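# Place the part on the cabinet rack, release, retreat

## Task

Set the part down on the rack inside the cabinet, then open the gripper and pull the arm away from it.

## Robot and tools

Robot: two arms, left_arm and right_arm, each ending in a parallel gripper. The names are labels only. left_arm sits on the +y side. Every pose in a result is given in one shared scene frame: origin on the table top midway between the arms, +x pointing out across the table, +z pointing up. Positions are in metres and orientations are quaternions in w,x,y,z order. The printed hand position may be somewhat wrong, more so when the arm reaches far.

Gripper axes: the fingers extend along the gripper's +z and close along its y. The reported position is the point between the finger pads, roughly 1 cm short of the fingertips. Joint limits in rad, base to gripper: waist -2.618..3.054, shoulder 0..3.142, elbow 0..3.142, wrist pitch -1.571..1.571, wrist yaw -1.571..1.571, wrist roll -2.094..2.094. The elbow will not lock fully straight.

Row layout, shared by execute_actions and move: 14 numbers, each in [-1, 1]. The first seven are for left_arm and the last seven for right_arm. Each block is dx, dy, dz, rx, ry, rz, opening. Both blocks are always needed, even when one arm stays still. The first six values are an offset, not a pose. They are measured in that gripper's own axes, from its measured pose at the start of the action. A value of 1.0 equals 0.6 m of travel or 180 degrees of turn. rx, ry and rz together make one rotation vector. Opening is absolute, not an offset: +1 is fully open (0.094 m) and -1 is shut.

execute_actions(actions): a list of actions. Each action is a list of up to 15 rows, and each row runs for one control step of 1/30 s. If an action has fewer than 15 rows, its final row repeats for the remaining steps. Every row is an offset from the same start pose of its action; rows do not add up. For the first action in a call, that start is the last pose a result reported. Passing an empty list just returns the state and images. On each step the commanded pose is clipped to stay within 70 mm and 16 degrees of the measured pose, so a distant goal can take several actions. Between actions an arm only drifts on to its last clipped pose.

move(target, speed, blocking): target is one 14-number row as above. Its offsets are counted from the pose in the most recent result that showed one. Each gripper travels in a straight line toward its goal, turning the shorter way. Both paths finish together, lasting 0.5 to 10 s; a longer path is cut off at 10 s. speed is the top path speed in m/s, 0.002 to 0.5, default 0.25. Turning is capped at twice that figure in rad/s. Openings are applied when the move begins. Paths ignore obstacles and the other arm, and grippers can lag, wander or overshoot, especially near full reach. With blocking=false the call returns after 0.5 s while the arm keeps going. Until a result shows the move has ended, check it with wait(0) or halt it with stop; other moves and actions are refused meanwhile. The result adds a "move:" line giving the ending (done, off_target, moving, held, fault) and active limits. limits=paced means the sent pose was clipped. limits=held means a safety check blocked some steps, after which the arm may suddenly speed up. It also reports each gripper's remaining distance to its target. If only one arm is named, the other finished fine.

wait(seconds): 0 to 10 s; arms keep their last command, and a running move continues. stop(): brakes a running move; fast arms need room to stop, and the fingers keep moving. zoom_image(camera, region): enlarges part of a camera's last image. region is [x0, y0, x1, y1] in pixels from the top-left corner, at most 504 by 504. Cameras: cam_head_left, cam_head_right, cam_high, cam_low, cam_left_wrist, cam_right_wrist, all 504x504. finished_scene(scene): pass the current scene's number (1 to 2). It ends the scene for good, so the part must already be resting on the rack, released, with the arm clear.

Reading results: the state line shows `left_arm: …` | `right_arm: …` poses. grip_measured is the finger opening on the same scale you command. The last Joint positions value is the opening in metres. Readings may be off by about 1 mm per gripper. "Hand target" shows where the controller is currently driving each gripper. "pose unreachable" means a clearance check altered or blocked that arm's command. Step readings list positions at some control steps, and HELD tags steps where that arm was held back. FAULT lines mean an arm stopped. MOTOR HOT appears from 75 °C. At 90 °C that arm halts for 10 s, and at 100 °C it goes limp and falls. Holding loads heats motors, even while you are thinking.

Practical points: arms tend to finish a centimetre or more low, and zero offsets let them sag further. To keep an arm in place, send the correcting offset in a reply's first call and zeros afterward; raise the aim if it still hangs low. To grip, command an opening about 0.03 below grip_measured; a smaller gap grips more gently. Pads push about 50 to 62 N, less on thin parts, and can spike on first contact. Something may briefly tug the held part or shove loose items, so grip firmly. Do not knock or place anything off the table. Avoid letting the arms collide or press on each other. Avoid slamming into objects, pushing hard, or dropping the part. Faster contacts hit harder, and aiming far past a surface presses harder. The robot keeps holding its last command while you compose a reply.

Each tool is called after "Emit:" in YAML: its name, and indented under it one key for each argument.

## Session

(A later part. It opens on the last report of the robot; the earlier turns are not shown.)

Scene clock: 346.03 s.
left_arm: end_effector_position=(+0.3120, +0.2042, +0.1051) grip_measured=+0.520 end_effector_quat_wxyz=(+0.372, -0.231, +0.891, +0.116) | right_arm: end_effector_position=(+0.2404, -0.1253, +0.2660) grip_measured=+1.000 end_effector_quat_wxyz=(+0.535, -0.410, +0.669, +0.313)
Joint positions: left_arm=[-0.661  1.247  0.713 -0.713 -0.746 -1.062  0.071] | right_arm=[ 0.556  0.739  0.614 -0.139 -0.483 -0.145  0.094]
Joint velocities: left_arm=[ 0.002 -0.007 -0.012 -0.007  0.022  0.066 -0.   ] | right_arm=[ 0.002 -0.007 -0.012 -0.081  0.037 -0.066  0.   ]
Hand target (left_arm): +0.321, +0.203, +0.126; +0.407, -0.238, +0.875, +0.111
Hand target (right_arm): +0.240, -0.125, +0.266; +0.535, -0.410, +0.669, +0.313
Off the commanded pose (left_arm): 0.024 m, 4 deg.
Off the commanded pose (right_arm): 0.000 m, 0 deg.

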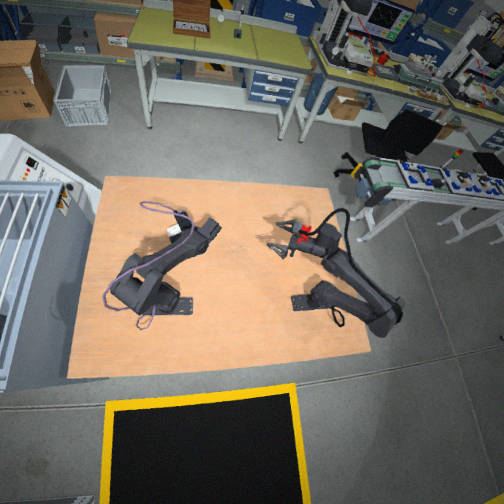

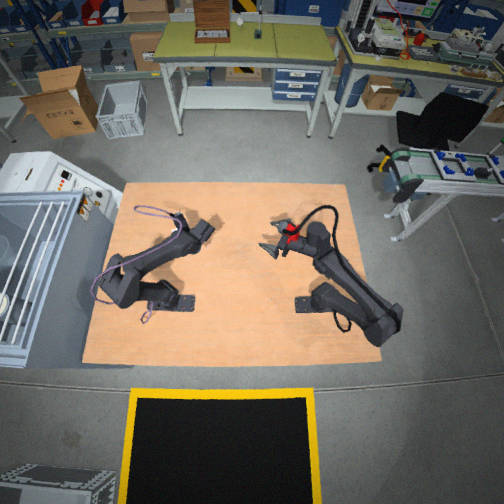

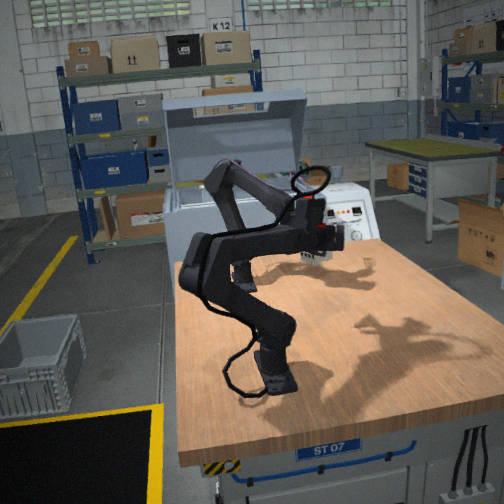

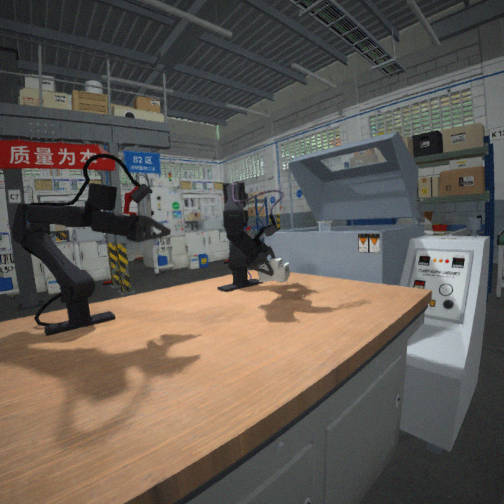

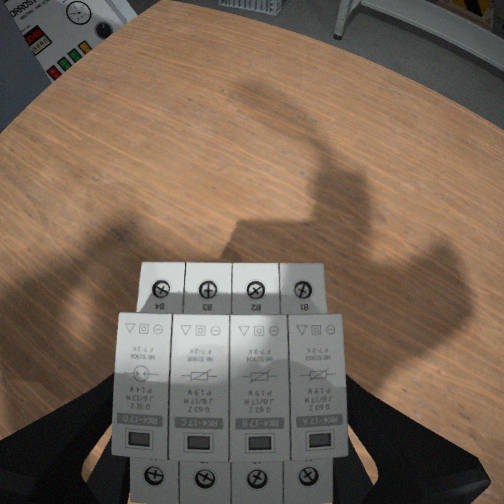

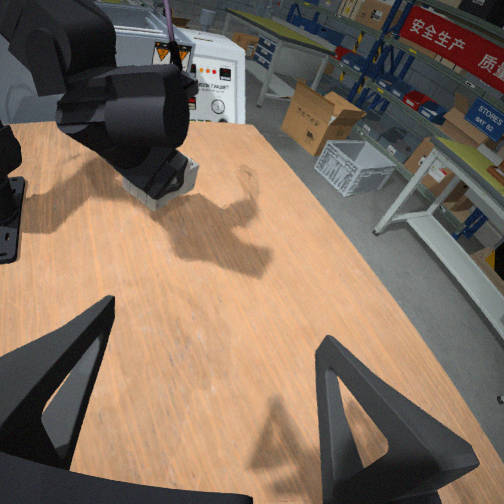

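Emit:
execute_actions:
  actions:
    - [[-0.0369,-0.0073,-0.0181,0.0054,-0.0223,-0.0102,0.475,0,0,0,0,0,0,1],[-0.039,-0.0059,-0.0178,0.0045,-0.0222,-0.011,0.475,0,0,0,0,0,0,1],[-0.0426,-0.0037,-0.0173,0.003,-0.0221,-0.0123,0.475,0,0,0,0,0,0,1],[-0.0476,-0.0007,-0.0167,0.0009,-0.022,-0.0141,0.475,0,0,0,0,0,0,1],[-0.054,0.0033,-0.0158,-0.0018,-0.0218,-0.0165,0.475,0,0,0,0,0,0,1],[-0.0613,0.0094,-0.0144,-0.0047,-0.0219,-0.0191,0.475,0,0,0,0,0,0,1],[-0.0699,0.0165,-0.0127,-0.008,-0.0219,-0.0221,0.475,0,0,0,0,0,0,1],[-0.0798,0.0248,-0.0107,-0.0119,-0.022,-0.0255,0.475,0,0,0,0,0,0,1],[-0.0911,0.0342,-0.0085,-0.0163,-0.0221,-0.0295,0.475,0,0,0,0,0,0,1],[-0.1037,0.0447,-0.006,-0.0212,-0.0222,-0.0339,0.475,0,0,0,0,0,0,1],[-0.1154,0.0571,-0.0041,-0.0261,-0.0223,-0.0383,0.475,0,0,0,0,0,0,1],[-0.1271,0.0695,-0.0023,-0.031,-0.0224,-0.0427,0.475,0,0,0,0,0,0,1],[-0.1389,0.0819,-0.0004,-0.0358,-0.0224,-0.047,0.475,0,0,0,0,0,0,1],[-0.1506,0.0943,0.0014,-0.0407,-0.0225,-0.0514,0.475,0,0,0,0,0,0,1],[-0.1623,0.1067,0.0033,-0.0456,-0.0226,-0.0558,0.475,0,0,0,0,0,0,1]]
    - [[-0.1032,0.0487,-0.0091,-0.0204,-0.0272,-0.026,0.475,0,0,0,0,0,0,1],[-0.1153,0.0617,-0.0074,-0.0253,-0.0274,-0.0305,0.475,0,0,0,0,0,0,1],[-0.1275,0.0746,-0.0058,-0.0303,-0.0276,-0.0349,0.475,0,0,0,0,0,0,1],[-0.1396,0.0876,-0.0041,-0.0352,-0.0278,-0.0394,0.475,0,0,0,0,0,0,1],[-0.1517,0.1005,-0.0025,-0.0401,-0.028,-0.0439,0.475,0,0,0,0,0,0,1],[-0.1618,0.1153,-0.0017,-0.0449,-0.0282,-0.0483,0.475,0,0,0,0,0,0,1],[-0.1719,0.1302,-0.0009,-0.0498,-0.0284,-0.0527,0.475,0,0,0,0,0,0,1],[-0.1819,0.145,-0.0001,-0.0546,-0.0286,-0.0572,0.475,0,0,0,0,0,0,1],[-0.192,0.1599,0.0007,-0.0595,-0.0288,-0.0616,0.475,0,0,0,0,0,0,1],[-0.2021,0.1747,0.0015,-0.0643,-0.029,-0.066,0.475,0,0,0,0,0,0,1],[-0.21,0.1908,0.0008,-0.0692,-0.0292,-0.0705,0.475,0,0,0,0,0,0,1],[-0.218,0.2069,0.0001,-0.0741,-0.0294,-0.075,0.475,0,0,0,0,0,0,1],[-0.2259,0.223,-0.0007,-0.0791,-0.0296,-0.0796,0.475,0,0,0,0,0,0,1],[-0.2339,0.2391,-0.0014,-0.084,-0.0298,-0.0841,0.475,0,0,0,0,0,0,1],[-0.2418,0.2552,-0.0021,-0.0889,-0.03,-0.0886,0.475,0,0,0,0,0,0,1]]
    - [[-0.0992,0.0647,-0.0119,-0.0222,-0.0308,-0.025,0.475,0,0,0,0,0,0,1],[-0.1085,0.0802,-0.0106,-0.0271,-0.031,-0.0295,0.475,0,0,0,0,0,0,1],[-0.1177,0.0956,-0.0092,-0.0321,-0.0311,-0.0339,0.475,0,0,0,0,0,0,1],[-0.127,0.1111,-0.0079,-0.037,-0.0313,-0.0384,0.475,0,0,0,0,0,0,1],[-0.1362,0.1265,-0.0066,-0.042,-0.0315,-0.0429,0.475,0,0,0,0,0,0,1],[-0.1434,0.1438,-0.0067,-0.0469,-0.0317,-0.0473,0.475,0,0,0,0,0,0,1],[-0.1506,0.1612,-0.0068,-0.0517,-0.0319,-0.0517,0.475,0,0,0,0,0,0,1],[-0.1578,0.1785,-0.0068,-0.0566,-0.0321,-0.0561,0.475,0,0,0,0,0,0,1],[-0.165,0.1959,-0.0069,-0.0614,-0.0323,-0.0605,0.475,0,0,0,0,0,0,1],[-0.1722,0.2132,-0.007,-0.0663,-0.0325,-0.0649,0.475,0,0,0,0,0,0,1],[-0.177,0.2313,-0.0087,-0.0712,-0.0327,-0.0694,0.475,0,0,0,0,0,0,1],[-0.1819,0.2493,-0.0105,-0.0762,-0.0329,-0.0739,0.475,0,0,0,0,0,0,1],[-0.1867,0.2674,-0.0122,-0.0811,-0.033,-0.0783,0.475,0,0,0,0,0,0,1],[-0.1916,0.2854,-0.014,-0.0861,-0.0332,-0.0828,0.475,0,0,0,0,0,0,1],[-0.1964,0.3035,-0.0157,-0.091,-0.0334,-0.0873,0.475,0,0,0,0,0,0,1]]
    - [[-0.0901,0.0795,-0.0179,-0.0235,-0.0339,-0.0235,0.475,0,0,0,0,0,0,1],[-0.0964,0.0965,-0.0174,-0.0281,-0.034,-0.0277,0.475,0,0,0,0,0,0,1],[-0.1021,0.1121,-0.0169,-0.0324,-0.0342,-0.0315,0.475,0,0,0,0,0,0,1],[-0.1074,0.1262,-0.0165,-0.0363,-0.0343,-0.035,0.475,0,0,0,0,0,0,1],[-0.112,0.1388,-0.0161,-0.0397,-0.0344,-0.0381,0.475,0,0,0,0,0,0,1],[-0.1154,0.1505,-0.0165,-0.0429,-0.0346,-0.0409,0.475,0,0,0,0,0,0,1],[-0.1183,0.1607,-0.0169,-0.0456,-0.0347,-0.0434,0.475,0,0,0,0,0,0,1],[-0.1208,0.1692,-0.0172,-0.0479,-0.0348,-0.0455,0.475,0,0,0,0,0,0,1],[-0.1228,0.1763,-0.0175,-0.0498,-0.0349,-0.0472,0.475,0,0,0,0,0,0,1],[-0.1244,0.1817,-0.0177,-0.0513,-0.035,-0.0485,0.475,0,0,0,0,0,0,1],[-0.1251,0.1855,-0.0179,-0.0522,-0.035,-0.0493,0.475,0,0,0,0,0,0,1],[-0.1255,0.1877,-0.018,-0.0527,-0.035,-0.0497,0.475,0,0,0,0,0,0,1],[-0.1257,0.1885,-0.018,-0.0529,-0.035,-0.0499,0.475,0,0,0,0,0,0,1]]

Scene clock: 468.03 s.
left_arm: end_effector_position=(+0.0860, +0.5956, +0.3195) grip_measured=+0.520 end_effector_quat_wxyz=(-0.275, +0.674, -0.592, -0.347) | right_arm: end_effector_position=(+0.2404, -0.1253, +0.2660) grip_measured=+1.000 end_effector_quat_wxyz=(+0.535, -0.410, +0.669, +0.313)
Joint positions: left_arm=[ 1.272  1.2    1.409 -0.925 -0.39  -0.27   0.071] | right_arm=[ 0.556  0.739  0.614 -0.139 -0.483 -0.145  0.094]
Joint velocities: left_arm=[ 0.042  0.081 -0.007 -0.007  0.198  0.139  0.001] | right_arm=[ 0.002  0.007  0.007  0.022  0.081 -0.007  0.   ]
Hand target (left_arm): +0.088, +0.603, +0.348; -0.316, +0.660, -0.578, -0.362
Hand target (right_arm): +0.240, -0.125, +0.266; +0.535, -0.410, +0.669, +0.313
Off the commanded pose (left_arm): 0.028 m, 5 deg.
Off the commanded pose (right_arm): 0.000 m, 0 deg.
Step readings (end_effector_position; steps 1 to 15: 1st action; 16 to 30: 2nd action; 31 to 45: 3rd action; 46 to 60: 4th action):
0: left_arm (+0.3120, +0.2042, +0.1051) | right_arm (+0.2404, -0.1253, +0.2660)
1: left_arm (+0.3119, +0.2042, +0.1051) | right_arm (+0.2404, -0.1253, +0.2660)
2: left_arm (+0.3117, +0.2042, +0.1049) | right_arm (+0.2404, -0.1253, +0.2660)
4: left_arm (+0.3111, +0.2047, +0.1045) | right_arm (+0.2404, -0.1253, +0.2660)
8: left_arm (+0.3139, +0.2137, +0.1082) | right_arm (+0.2404, -0.1253, +0.2660)
15: left_arm (+0.3291, +0.2672, +0.1383) | right_arm (+0.2404, -0.1253, +0.2660)
16: left_arm (+0.3307, +0.2774, +0.1440) | right_arm (+0.2404, -0.1253, +0.2660)
17: left_arm (+0.3319, +0.2888, +0.1499) | right_arm (+0.2404, -0.1253, +0.2660)
19: left_arm (+0.3330, +0.3127, +0.1625) | right_arm (+0.2404, -0.1253, +0.2660)
23: left_arm (+0.3306, +0.3558, +0.1844) | right_arm (+0.2404, -0.1253, +0.2660)
30: left_arm (+0.3109, +0.4235, +0.2108) | right_arm (+0.2404, -0.1253, +0.2660)
31: left_arm (+0.3058, +0.4335, +0.2150) | right_arm (+0.2404, -0.1253, +0.2660)
32: left_arm (+0.2995, +0.4444, +0.2200) | right_arm (+0.2404, -0.1253, +0.2660)
34: left_arm (+0.2854, +0.4666, +0.2316) | right_arm (+0.2404, -0.1253, +0.2660)
38: left_arm (+0.2567, +0.5042, +0.2525) | right_arm (+0.2404, -0.1253, +0.2660)
45: left_arm (+0.1968, +0.5527, +0.2780) | right_arm (+0.2404, -0.1253, +0.2660)
46: left_arm (+0.1857, +0.5585, +0.2823) | right_arm (+0.2404, -0.1253, +0.2660)
47: left_arm (+0.1730, +0.5644, +0.2865) | right_arm (+0.2404, -0.1253, +0.2660)
49: left_arm (+0.1458, +0.5749, +0.2969) | right_arm (+0.2404, -0.1253, +0.2660)
53: left_arm (+0.1048, +0.5874, +0.3150) | right_arm (+0.2404, -0.1253, +0.2660)
60: end_effector_position above

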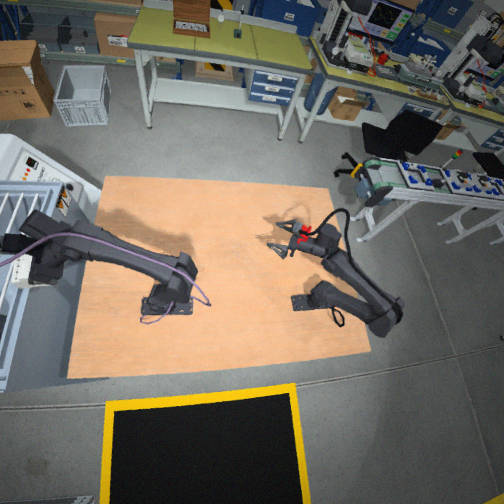

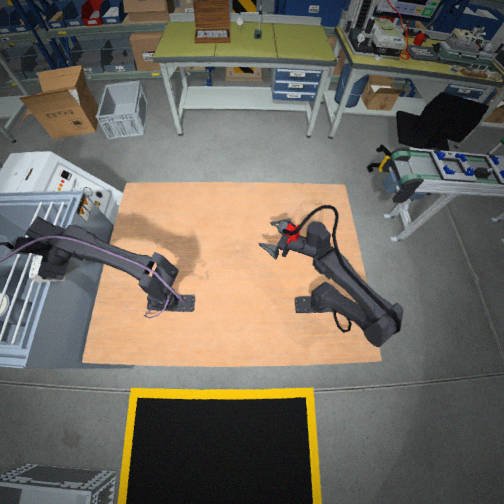

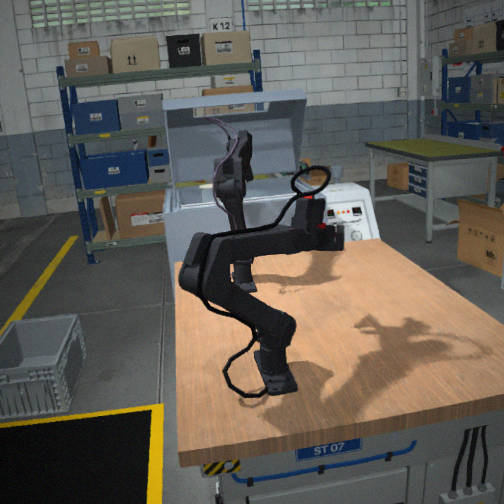

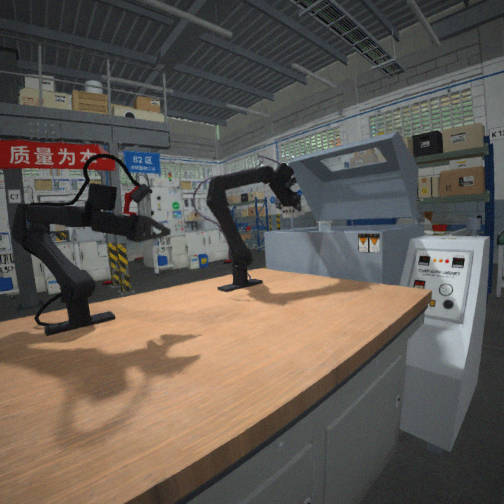

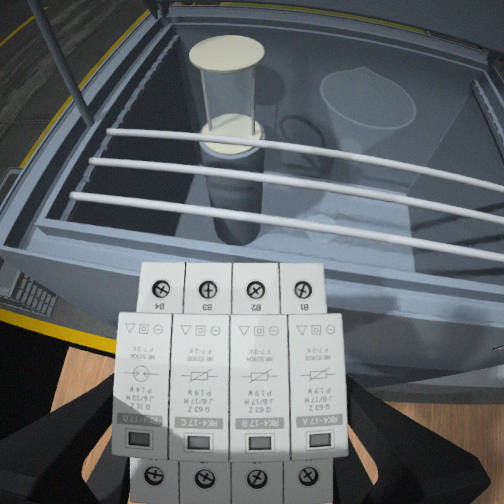

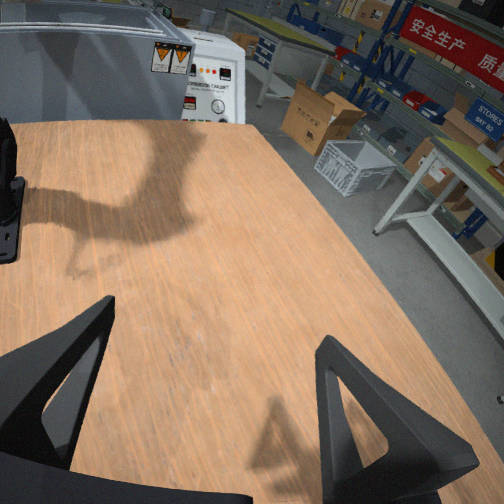

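Emit:
execute_actions:
  actions: []

Scene clock: 471.77 s.
left_arm: end_effector_position=(+0.0916, +0.5945, +0.3128) grip_measured=+0.520 end_effector_quat_wxyz=(-0.271, +0.668, -0.609, -0.332) | right_arm: end_effector_position=(+0.2404, -0.1253, +0.2660) grip_measured=+1.000 end_effector_quat_wxyz=(+0.535, -0.410, +0.669, +0.313)
Joint positions: left_arm=[ 1.272  1.208  1.409 -0.941 -0.355 -0.254  0.071] | right_arm=[ 0.556  0.739  0.614 -0.139 -0.483 -0.145  0.094]
Joint velocities: left_arm=[-0.007 -0.007 -0.012 -0.066  0.051  0.022 -0.001] | right_arm=[-0.002  0.007 -0.012 -0.007 -0.022  0.007  0.   ]
Hand target (left_arm): +0.088, +0.603, +0.348; -0.316, +0.660, -0.578, -0.362
Hand target (right_arm): +0.240, -0.125, +0.266; +0.535, -0.410, +0.669, +0.313
Off the commanded pose (left_arm): 0.034 m, 7 deg.
Off the commanded pose (right_arm): 0.000 m, 0 deg.

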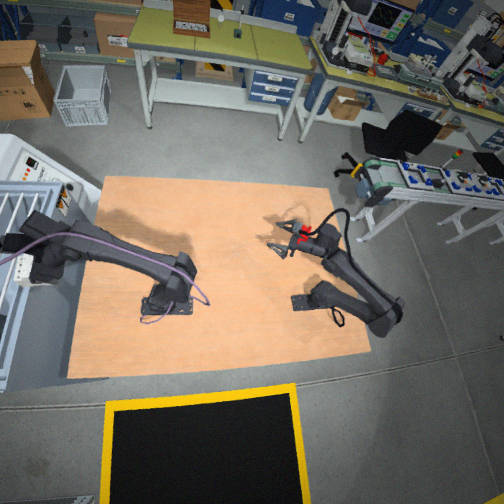

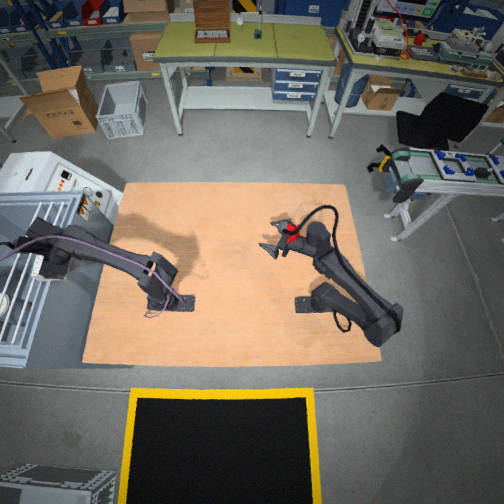

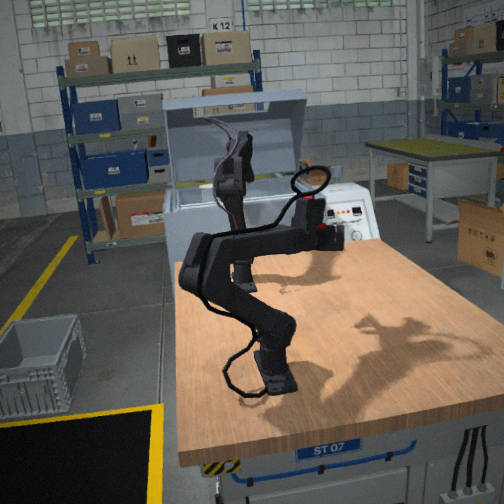

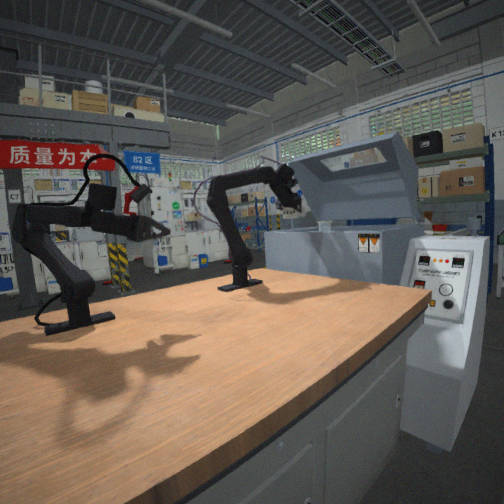

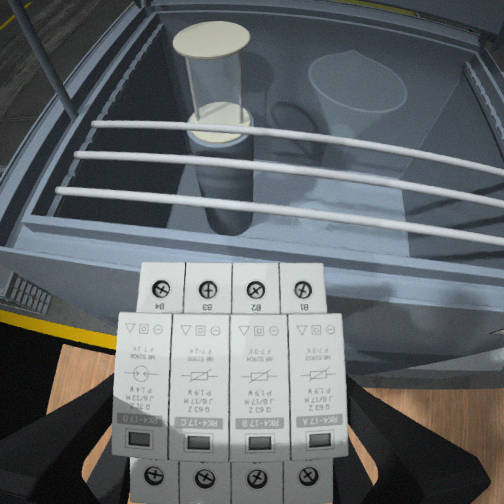

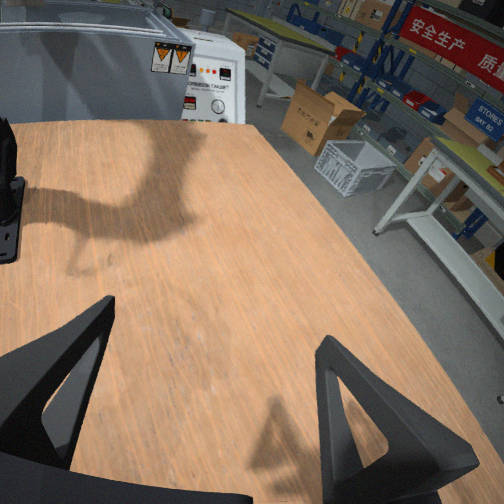

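Emit:
zoom_image:
  camera: "cam_left_wrist"
  region: [200, 100, 368, 268]

Region (200, 100, 368, 268) of cam_left_wrist's 504x504 image, scaled by 3.000, with more detail than that image has.

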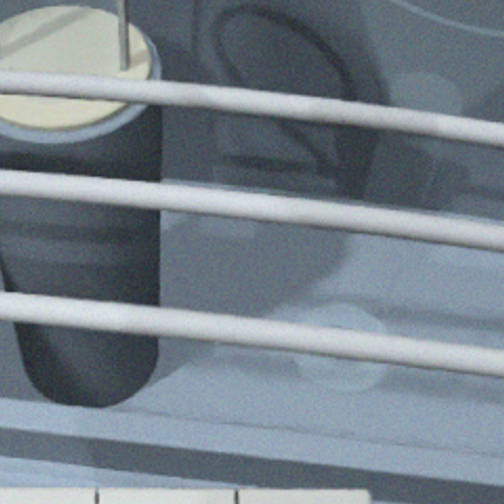

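Emit:
execute_actions:
  actions:
    - [[-0.0584,0.0065,-0.0211,0.0032,-0.0367,-0.0139,0.475,0,0,0,0,0,0,1],[-0.0627,0.0045,-0.0119,0.005,-0.0356,-0.0128,0.475,0,0,0,0,0,0,1],[-0.0693,0.0014,0.002,0.0076,-0.034,-0.0111,0.475,0,0,0,0,0,0,1],[-0.078,-0.0027,0.0204,0.0112,-0.0319,-0.0089,0.475,0,0,0,0,0,0,1],[-0.0867,-0.0067,0.0389,0.0147,-0.0297,-0.0068,0.475,0,0,0,0,0,0,1],[-0.0954,-0.0108,0.0573,0.0183,-0.0276,-0.0046,0.475,0,0,0,0,0,0,1],[-0.1041,-0.0149,0.0758,0.0219,-0.0255,-0.0024,0.475,0,0,0,0,0,0,1],[-0.1128,-0.0189,0.0942,0.0254,-0.0233,-0.0002,0.475,0,0,0,0,0,0,1],[-0.1215,-0.023,0.1126,0.029,-0.0212,0.002,0.475,0,0,0,0,0,0,1],[-0.1302,-0.027,0.1311,0.0325,-0.019,0.0041,0.475,0,0,0,0,0,0,1],[-0.1375,-0.0304,0.1464,0.0355,-0.0173,0.006,0.475,0,0,0,0,0,0,1],[-0.1433,-0.0331,0.1588,0.0378,-0.0158,0.0074,0.475,0,0,0,0,0,0,1],[-0.1476,-0.0352,0.168,0.0396,-0.0148,0.0085,0.475,0,0,0,0,0,0,1],[-0.1505,-0.0365,0.1741,0.0408,-0.0141,0.0092,0.475,0,0,0,0,0,0,1],[-0.152,-0.0372,0.1772,0.0414,-0.0137,0.0096,0.475,0,0,0,0,0,0,1]]

Scene clock: 554.77 s.
left_arm: end_effector_position=(+0.0901, +0.7024, +0.2603) grip_measured=+0.520 end_effector_quat_wxyz=(-0.242, +0.665, -0.651, -0.275) | right_arm: end_effector_position=(+0.2404, -0.1253, +0.2660) grip_measured=+1.000 end_effector_quat_wxyz=(+0.535, -0.410, +0.669, +0.313)
Joint positions: left_arm=[ 1.43   1.614  1.616 -0.836 -0.16  -0.123  0.071] | right_arm=[ 0.556  0.739  0.614 -0.139 -0.483 -0.145  0.094]
Joint velocities: left_arm=[0.125 0.886 0.496 0.125 0.403 0.183 0.001] | right_arm=[-0.002  0.002 -0.017 -0.051 -0.022 -0.022  0.   ]
Hand target (left_arm): +0.096, +0.726, +0.314; -0.319, +0.631, -0.634, -0.314
Hand target (right_arm): +0.240, -0.125, +0.266; +0.535, -0.410, +0.669, +0.313
Off the commanded pose (left_arm): 0.065 m, 11 deg.
Off the commanded pose (right_arm): 0.000 m, 0 deg.
Step readings (end_effector_position):
0: left_arm (+0.0916, +0.5945, +0.3128) | right_arm (+0.2404, -0.1253, +0.2660)
1: left_arm (+0.0914, +0.5945, +0.3128) | right_arm (+0.2404, -0.1253, +0.2660)
2: left_arm (+0.0914, +0.5949, +0.3124) | right_arm (+0.2404, -0.1253, +0.2660)
4: left_arm (+0.0894, +0.5987, +0.3111) | right_arm (+0.2404, -0.1253, +0.2660)
8: left_arm (+0.0834, +0.6278, +0.3006) | right_arm (+0.2404, -0.1253, +0.2660)
15: end_effector_position above

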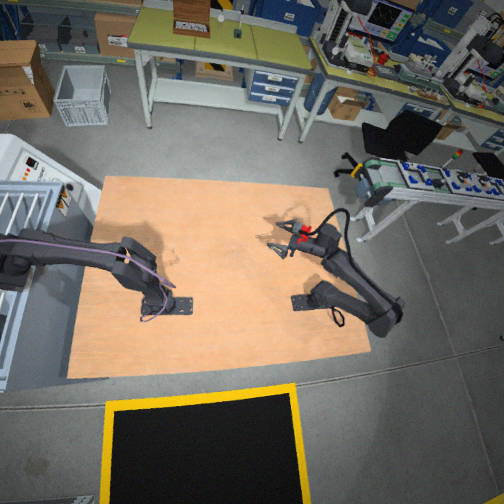

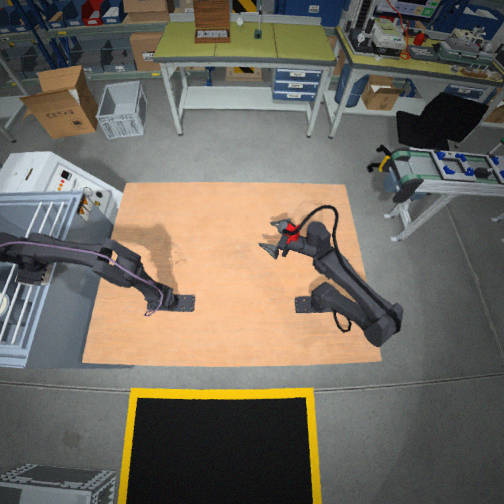

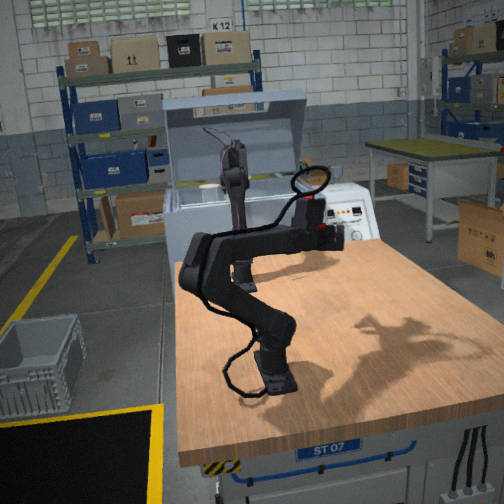

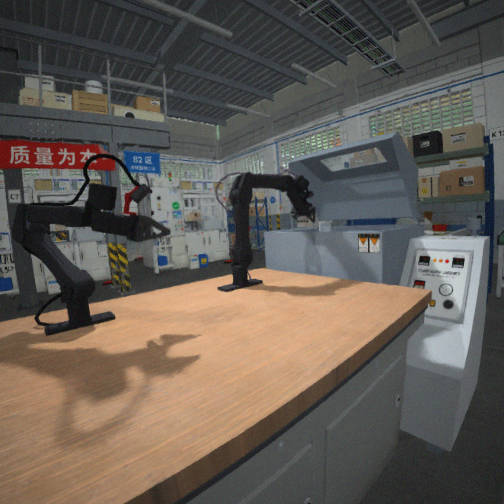

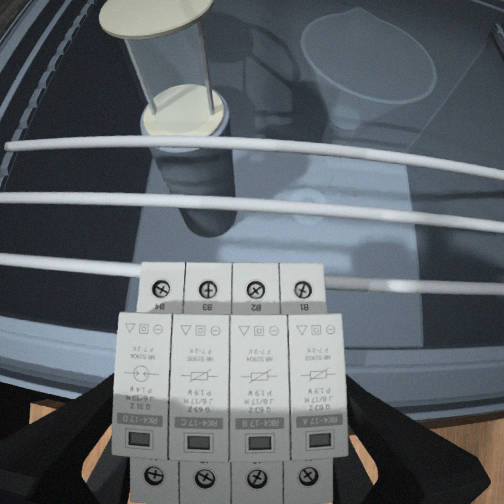

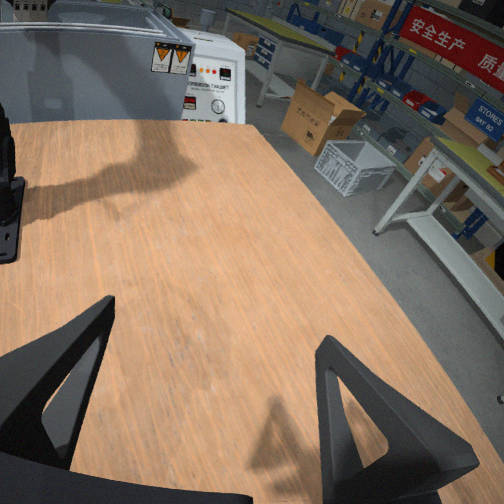

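Emit:
execute_actions:
  actions: []

Scene clock: 574.17 s.
left_arm: end_effector_position=(+0.0986, +0.7147, +0.2596) grip_measured=+0.520 end_effector_quat_wxyz=(-0.256, +0.651, -0.664, -0.264) | right_arm: end_effector_position=(+0.2404, -0.1253, +0.2660) grip_measured=+1.000 end_effector_quat_wxyz=(+0.535, -0.410, +0.669, +0.313)
Joint positions: left_arm=[ 1.435  1.655  1.653 -0.821 -0.11  -0.093  0.071] | right_arm=[ 0.556  0.739  0.614 -0.139 -0.483 -0.145  0.094]
Joint velocities: left_arm=[-0.022 -0.002 -0.007  0.007 -0.007  0.051  0.001] | right_arm=[-0.002  0.002 -0.002 -0.007 -0.095 -0.066  0.   ]
Hand target (left_arm): +0.096, +0.726, +0.314; -0.319, +0.631, -0.634, -0.314
Hand target (right_arm): +0.240, -0.125, +0.266; +0.535, -0.410, +0.669, +0.313
Off the commanded pose (left_arm): 0.060 m, 10 deg.
Off the commanded pose (right_arm): 0.000 m, 0 deg.

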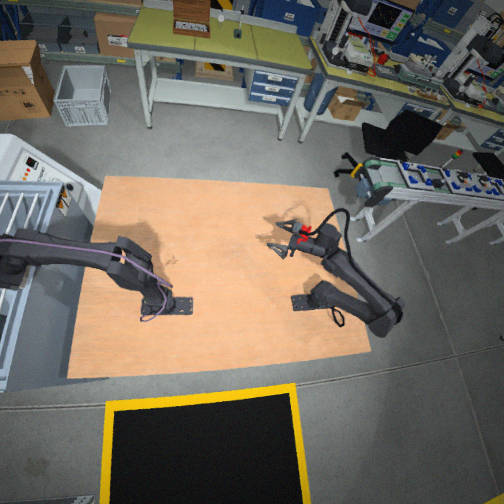

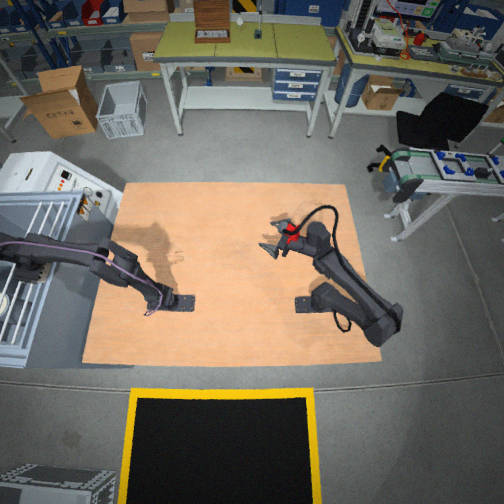

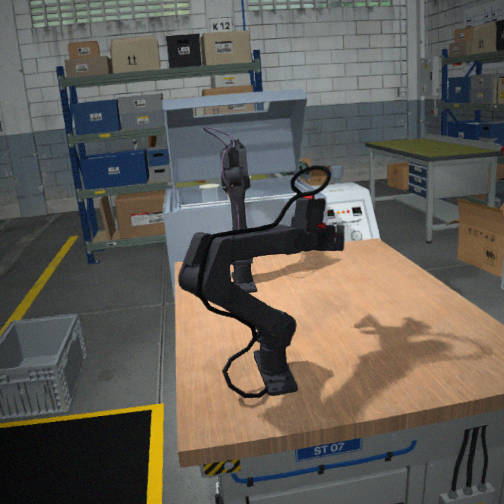

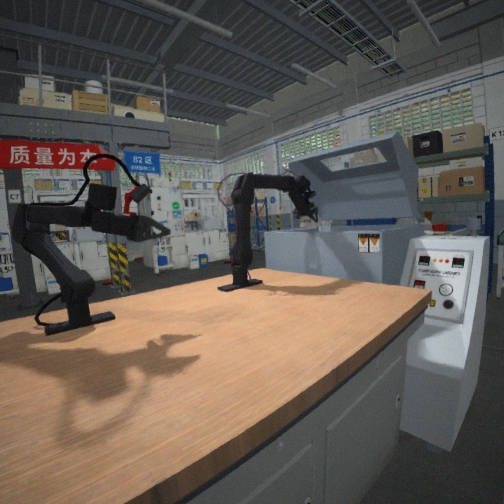

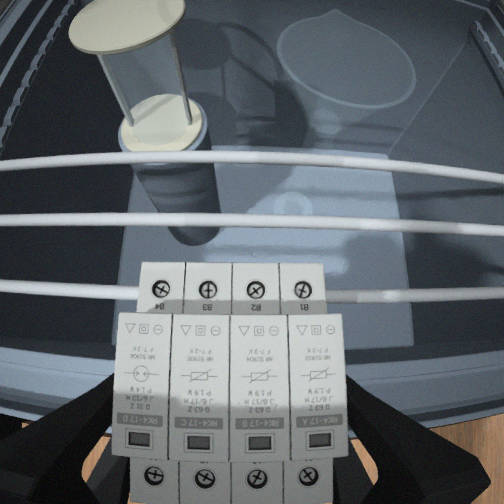

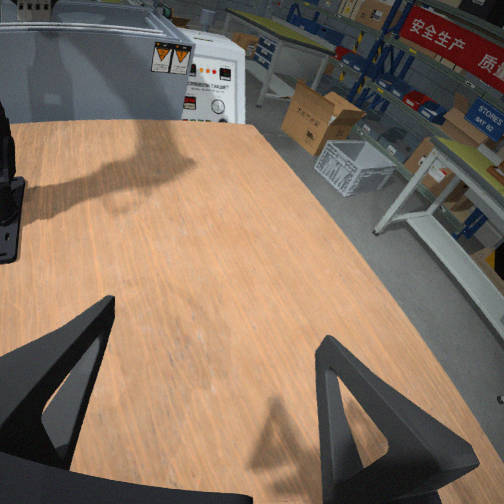

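Emit:
execute_actions:
  actions:
    - [[-0.0887,0.005,-0.0425,0.003,-0.056,-0.006,0.475,0,0,0,0,0,0,1],[-0.0922,0.005,-0.0392,0.003,-0.057,-0.007,0.475,0,0,0,0,0,0,1],[-0.0973,0.005,-0.0342,0.004,-0.058,-0.007,0.475,0,0,0,0,0,0,1],[-0.1038,0.005,-0.0274,0.004,-0.058,-0.007,0.475,0,0,0,0,0,0,1],[-0.1103,0.005,-0.0204,0.004,-0.059,-0.007,0.475,0,0,0,0,0,0,1],[-0.1166,0.005,-0.0133,0.005,-0.060,-0.008,0.475,0,0,0,0,0,0,1],[-0.1227,0.005,-0.0062,0.005,-0.061,-0.008,0.475,0,0,0,0,0,0,1],[-0.1288,0.005,0.0013,0.005,-0.062,-0.008,0.475,0,0,0,0,0,0,1],[-0.1347,0.005,0.0089,0.006,-0.063,-0.009,0.475,0,0,0,0,0,0,1],[-0.1404,0.005,0.0165,0.006,-0.064,-0.009,0.475,0,0,0,0,0,0,1],[-0.1461,0.005,0.0245,0.006,-0.065,-0.009,0.475,0,0,0,0,0,0,1],[-0.1514,0.005,0.0325,0.007,-0.066,-0.010,0.475,0,0,0,0,0,0,1],[-0.1560,0.005,0.0396,0.007,-0.066,-0.010,0.475,0,0,0,0,0,0,1],[-0.1594,0.005,0.0448,0.007,-0.067,-0.010,0.475,0,0,0,0,0,0,1],[-0.1619,0.005,0.0490,0.007,-0.067,-0.010,0.475,0,0,0,0,0,0,1]]

Scene clock: 659.30 s.
left_arm: end_effector_position=(+0.0987, +0.7746, +0.2584) grip_measured=+0.520 end_effector_quat_wxyz=(-0.276, +0.648, -0.655, -0.274) | right_arm: end_effector_position=(+0.2404, -0.1253, +0.2660) grip_measured=+1.000 end_effector_quat_wxyz=(+0.535, -0.410, +0.669, +0.313)
Joint positions: left_arm=[ 1.46   1.851  1.849 -0.773 -0.088 -0.085  0.071] | right_arm=[ 0.556  0.739  0.614 -0.139 -0.483 -0.145  0.094]
Joint velocities: left_arm=[ 0.042  0.545  0.325  0.139 -0.022  0.007  0.001] | right_arm=[ 0.002  0.002 -0.017 -0.051 -0.051  0.007  0.   ]
Hand target (left_arm): +0.097, +0.798, +0.305; -0.336, +0.626, -0.627, -0.319
Hand target (right_arm): +0.240, -0.125, +0.266; +0.535, -0.410, +0.669, +0.313
Off the commanded pose (left_arm): 0.056 m, 10 deg.
Off the commanded pose (right_arm): 0.000 m, 0 deg.
Step readings (end_effector_position):
0: left_arm (+0.0986, +0.7147, +0.2596) | right_arm (+0.2404, -0.1253, +0.2660)
1: left_arm (+0.0986, +0.7148, +0.2604) | right_arm (+0.2404, -0.1253, +0.2660)
2: left_arm (+0.0988, +0.7152, +0.2613) | right_arm (+0.2404, -0.1253, +0.2660)
4: left_arm (+0.0993, +0.7180, +0.2656) | right_arm (+0.2404, -0.1253, +0.2660)
8: left_arm (+0.0995, +0.7344, +0.2742) | right_arm (+0.2404, -0.1253, +0.2660)
15: end_effector_position above

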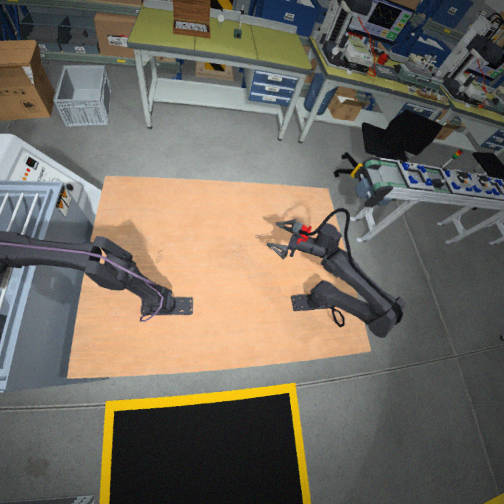

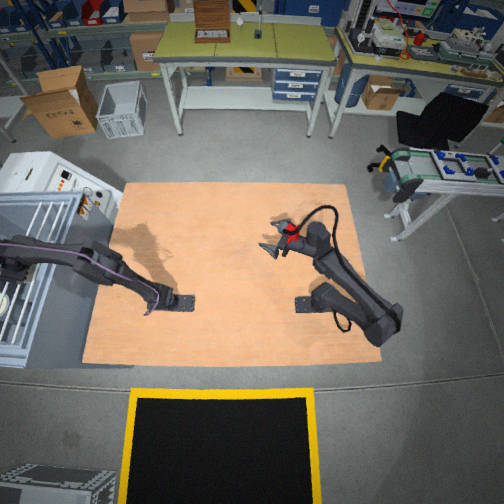

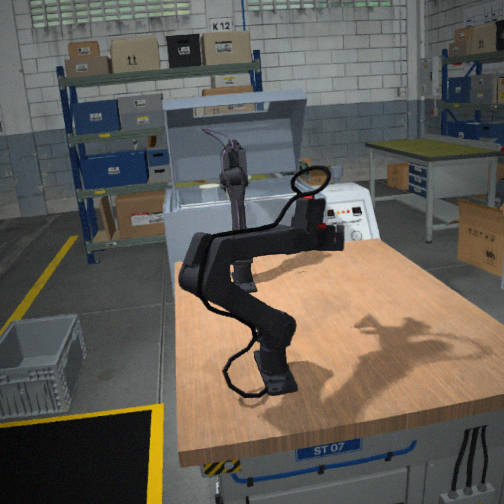

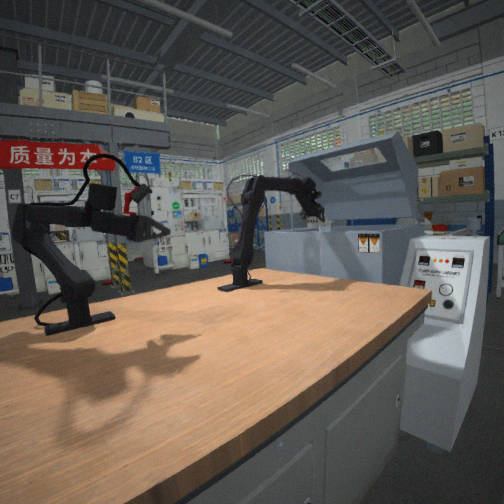

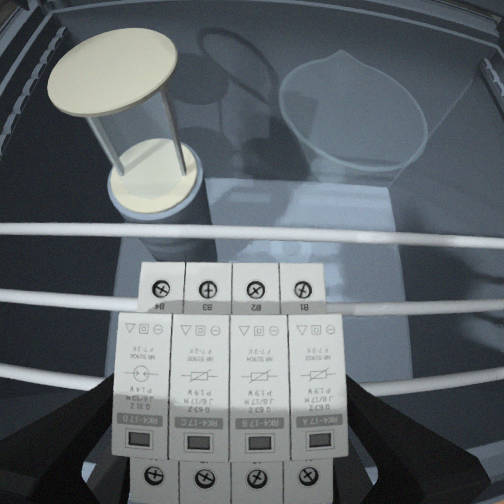

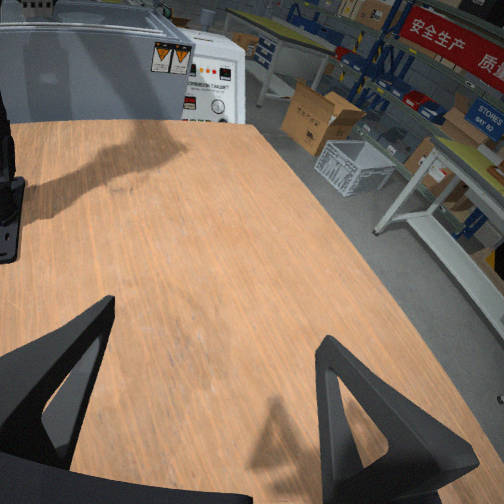

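Emit:
execute_actions:
  actions: []

Scene clock: 661.57 s.
left_arm: end_effector_position=(+0.1002, +0.7851, +0.2429) grip_measured=+0.520 end_effector_quat_wxyz=(-0.270, +0.650, -0.659, -0.266) | right_arm: end_effector_position=(+0.2404, -0.1253, +0.2660) grip_measured=+1.000 end_effector_quat_wxyz=(+0.535, -0.410, +0.669, +0.313)
Joint positions: left_arm=[ 1.463  1.9    1.867 -0.762 -0.081 -0.083  0.071] | right_arm=[ 0.556  0.739  0.614 -0.139 -0.483 -0.145  0.094]
Joint velocities: left_arm=[-0.012 -0.022 -0.017  0.007 -0.022 -0.051  0.   ] | right_arm=[-0.022 -0.002 -0.027  0.007  0.022  0.022  0.   ]
Hand target (left_arm): +0.097, +0.798, +0.305; -0.336, +0.626, -0.627, -0.319
Hand target (right_arm): +0.240, -0.125, +0.266; +0.535, -0.410, +0.669, +0.313
Off the commanded pose (left_arm): 0.065 m, 11 deg.
Off the commanded pose (right_arm): 0.000 m, 0 deg.

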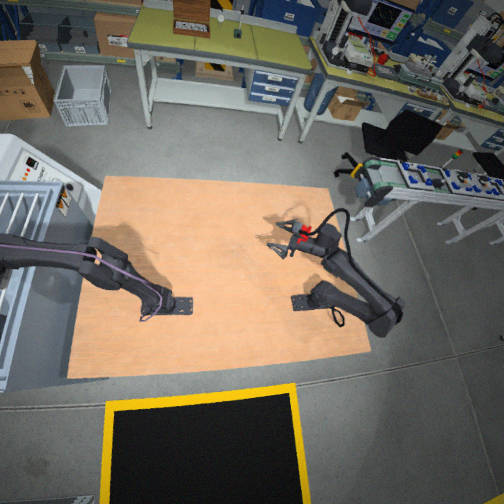

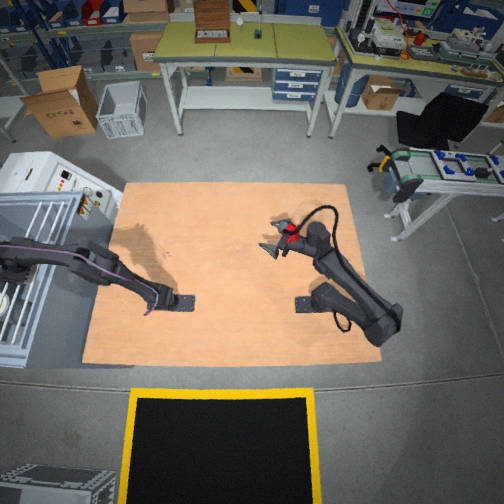

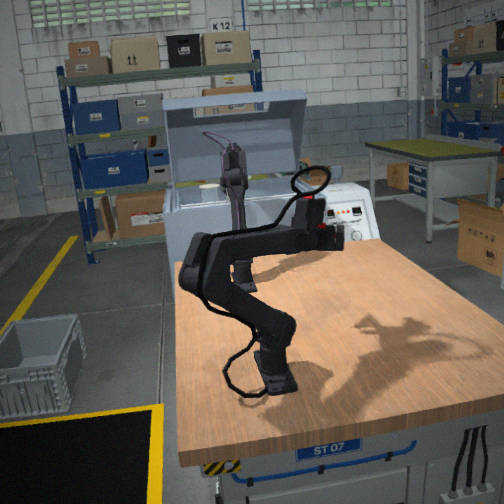

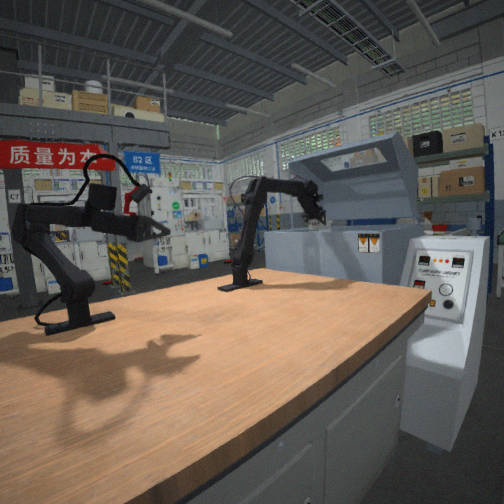

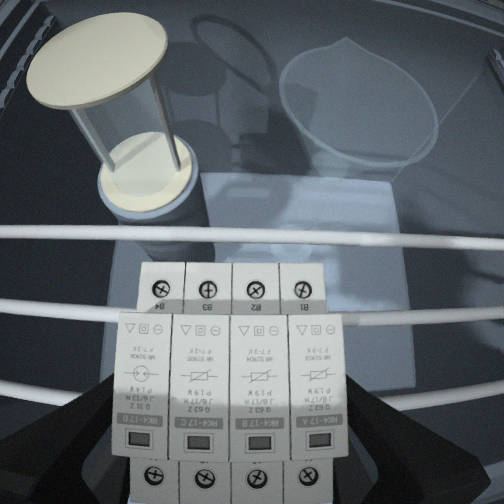

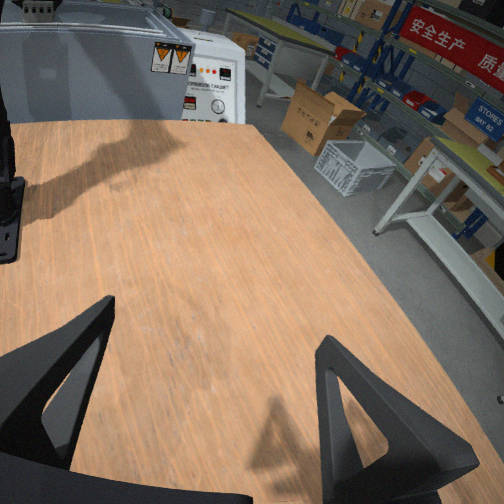

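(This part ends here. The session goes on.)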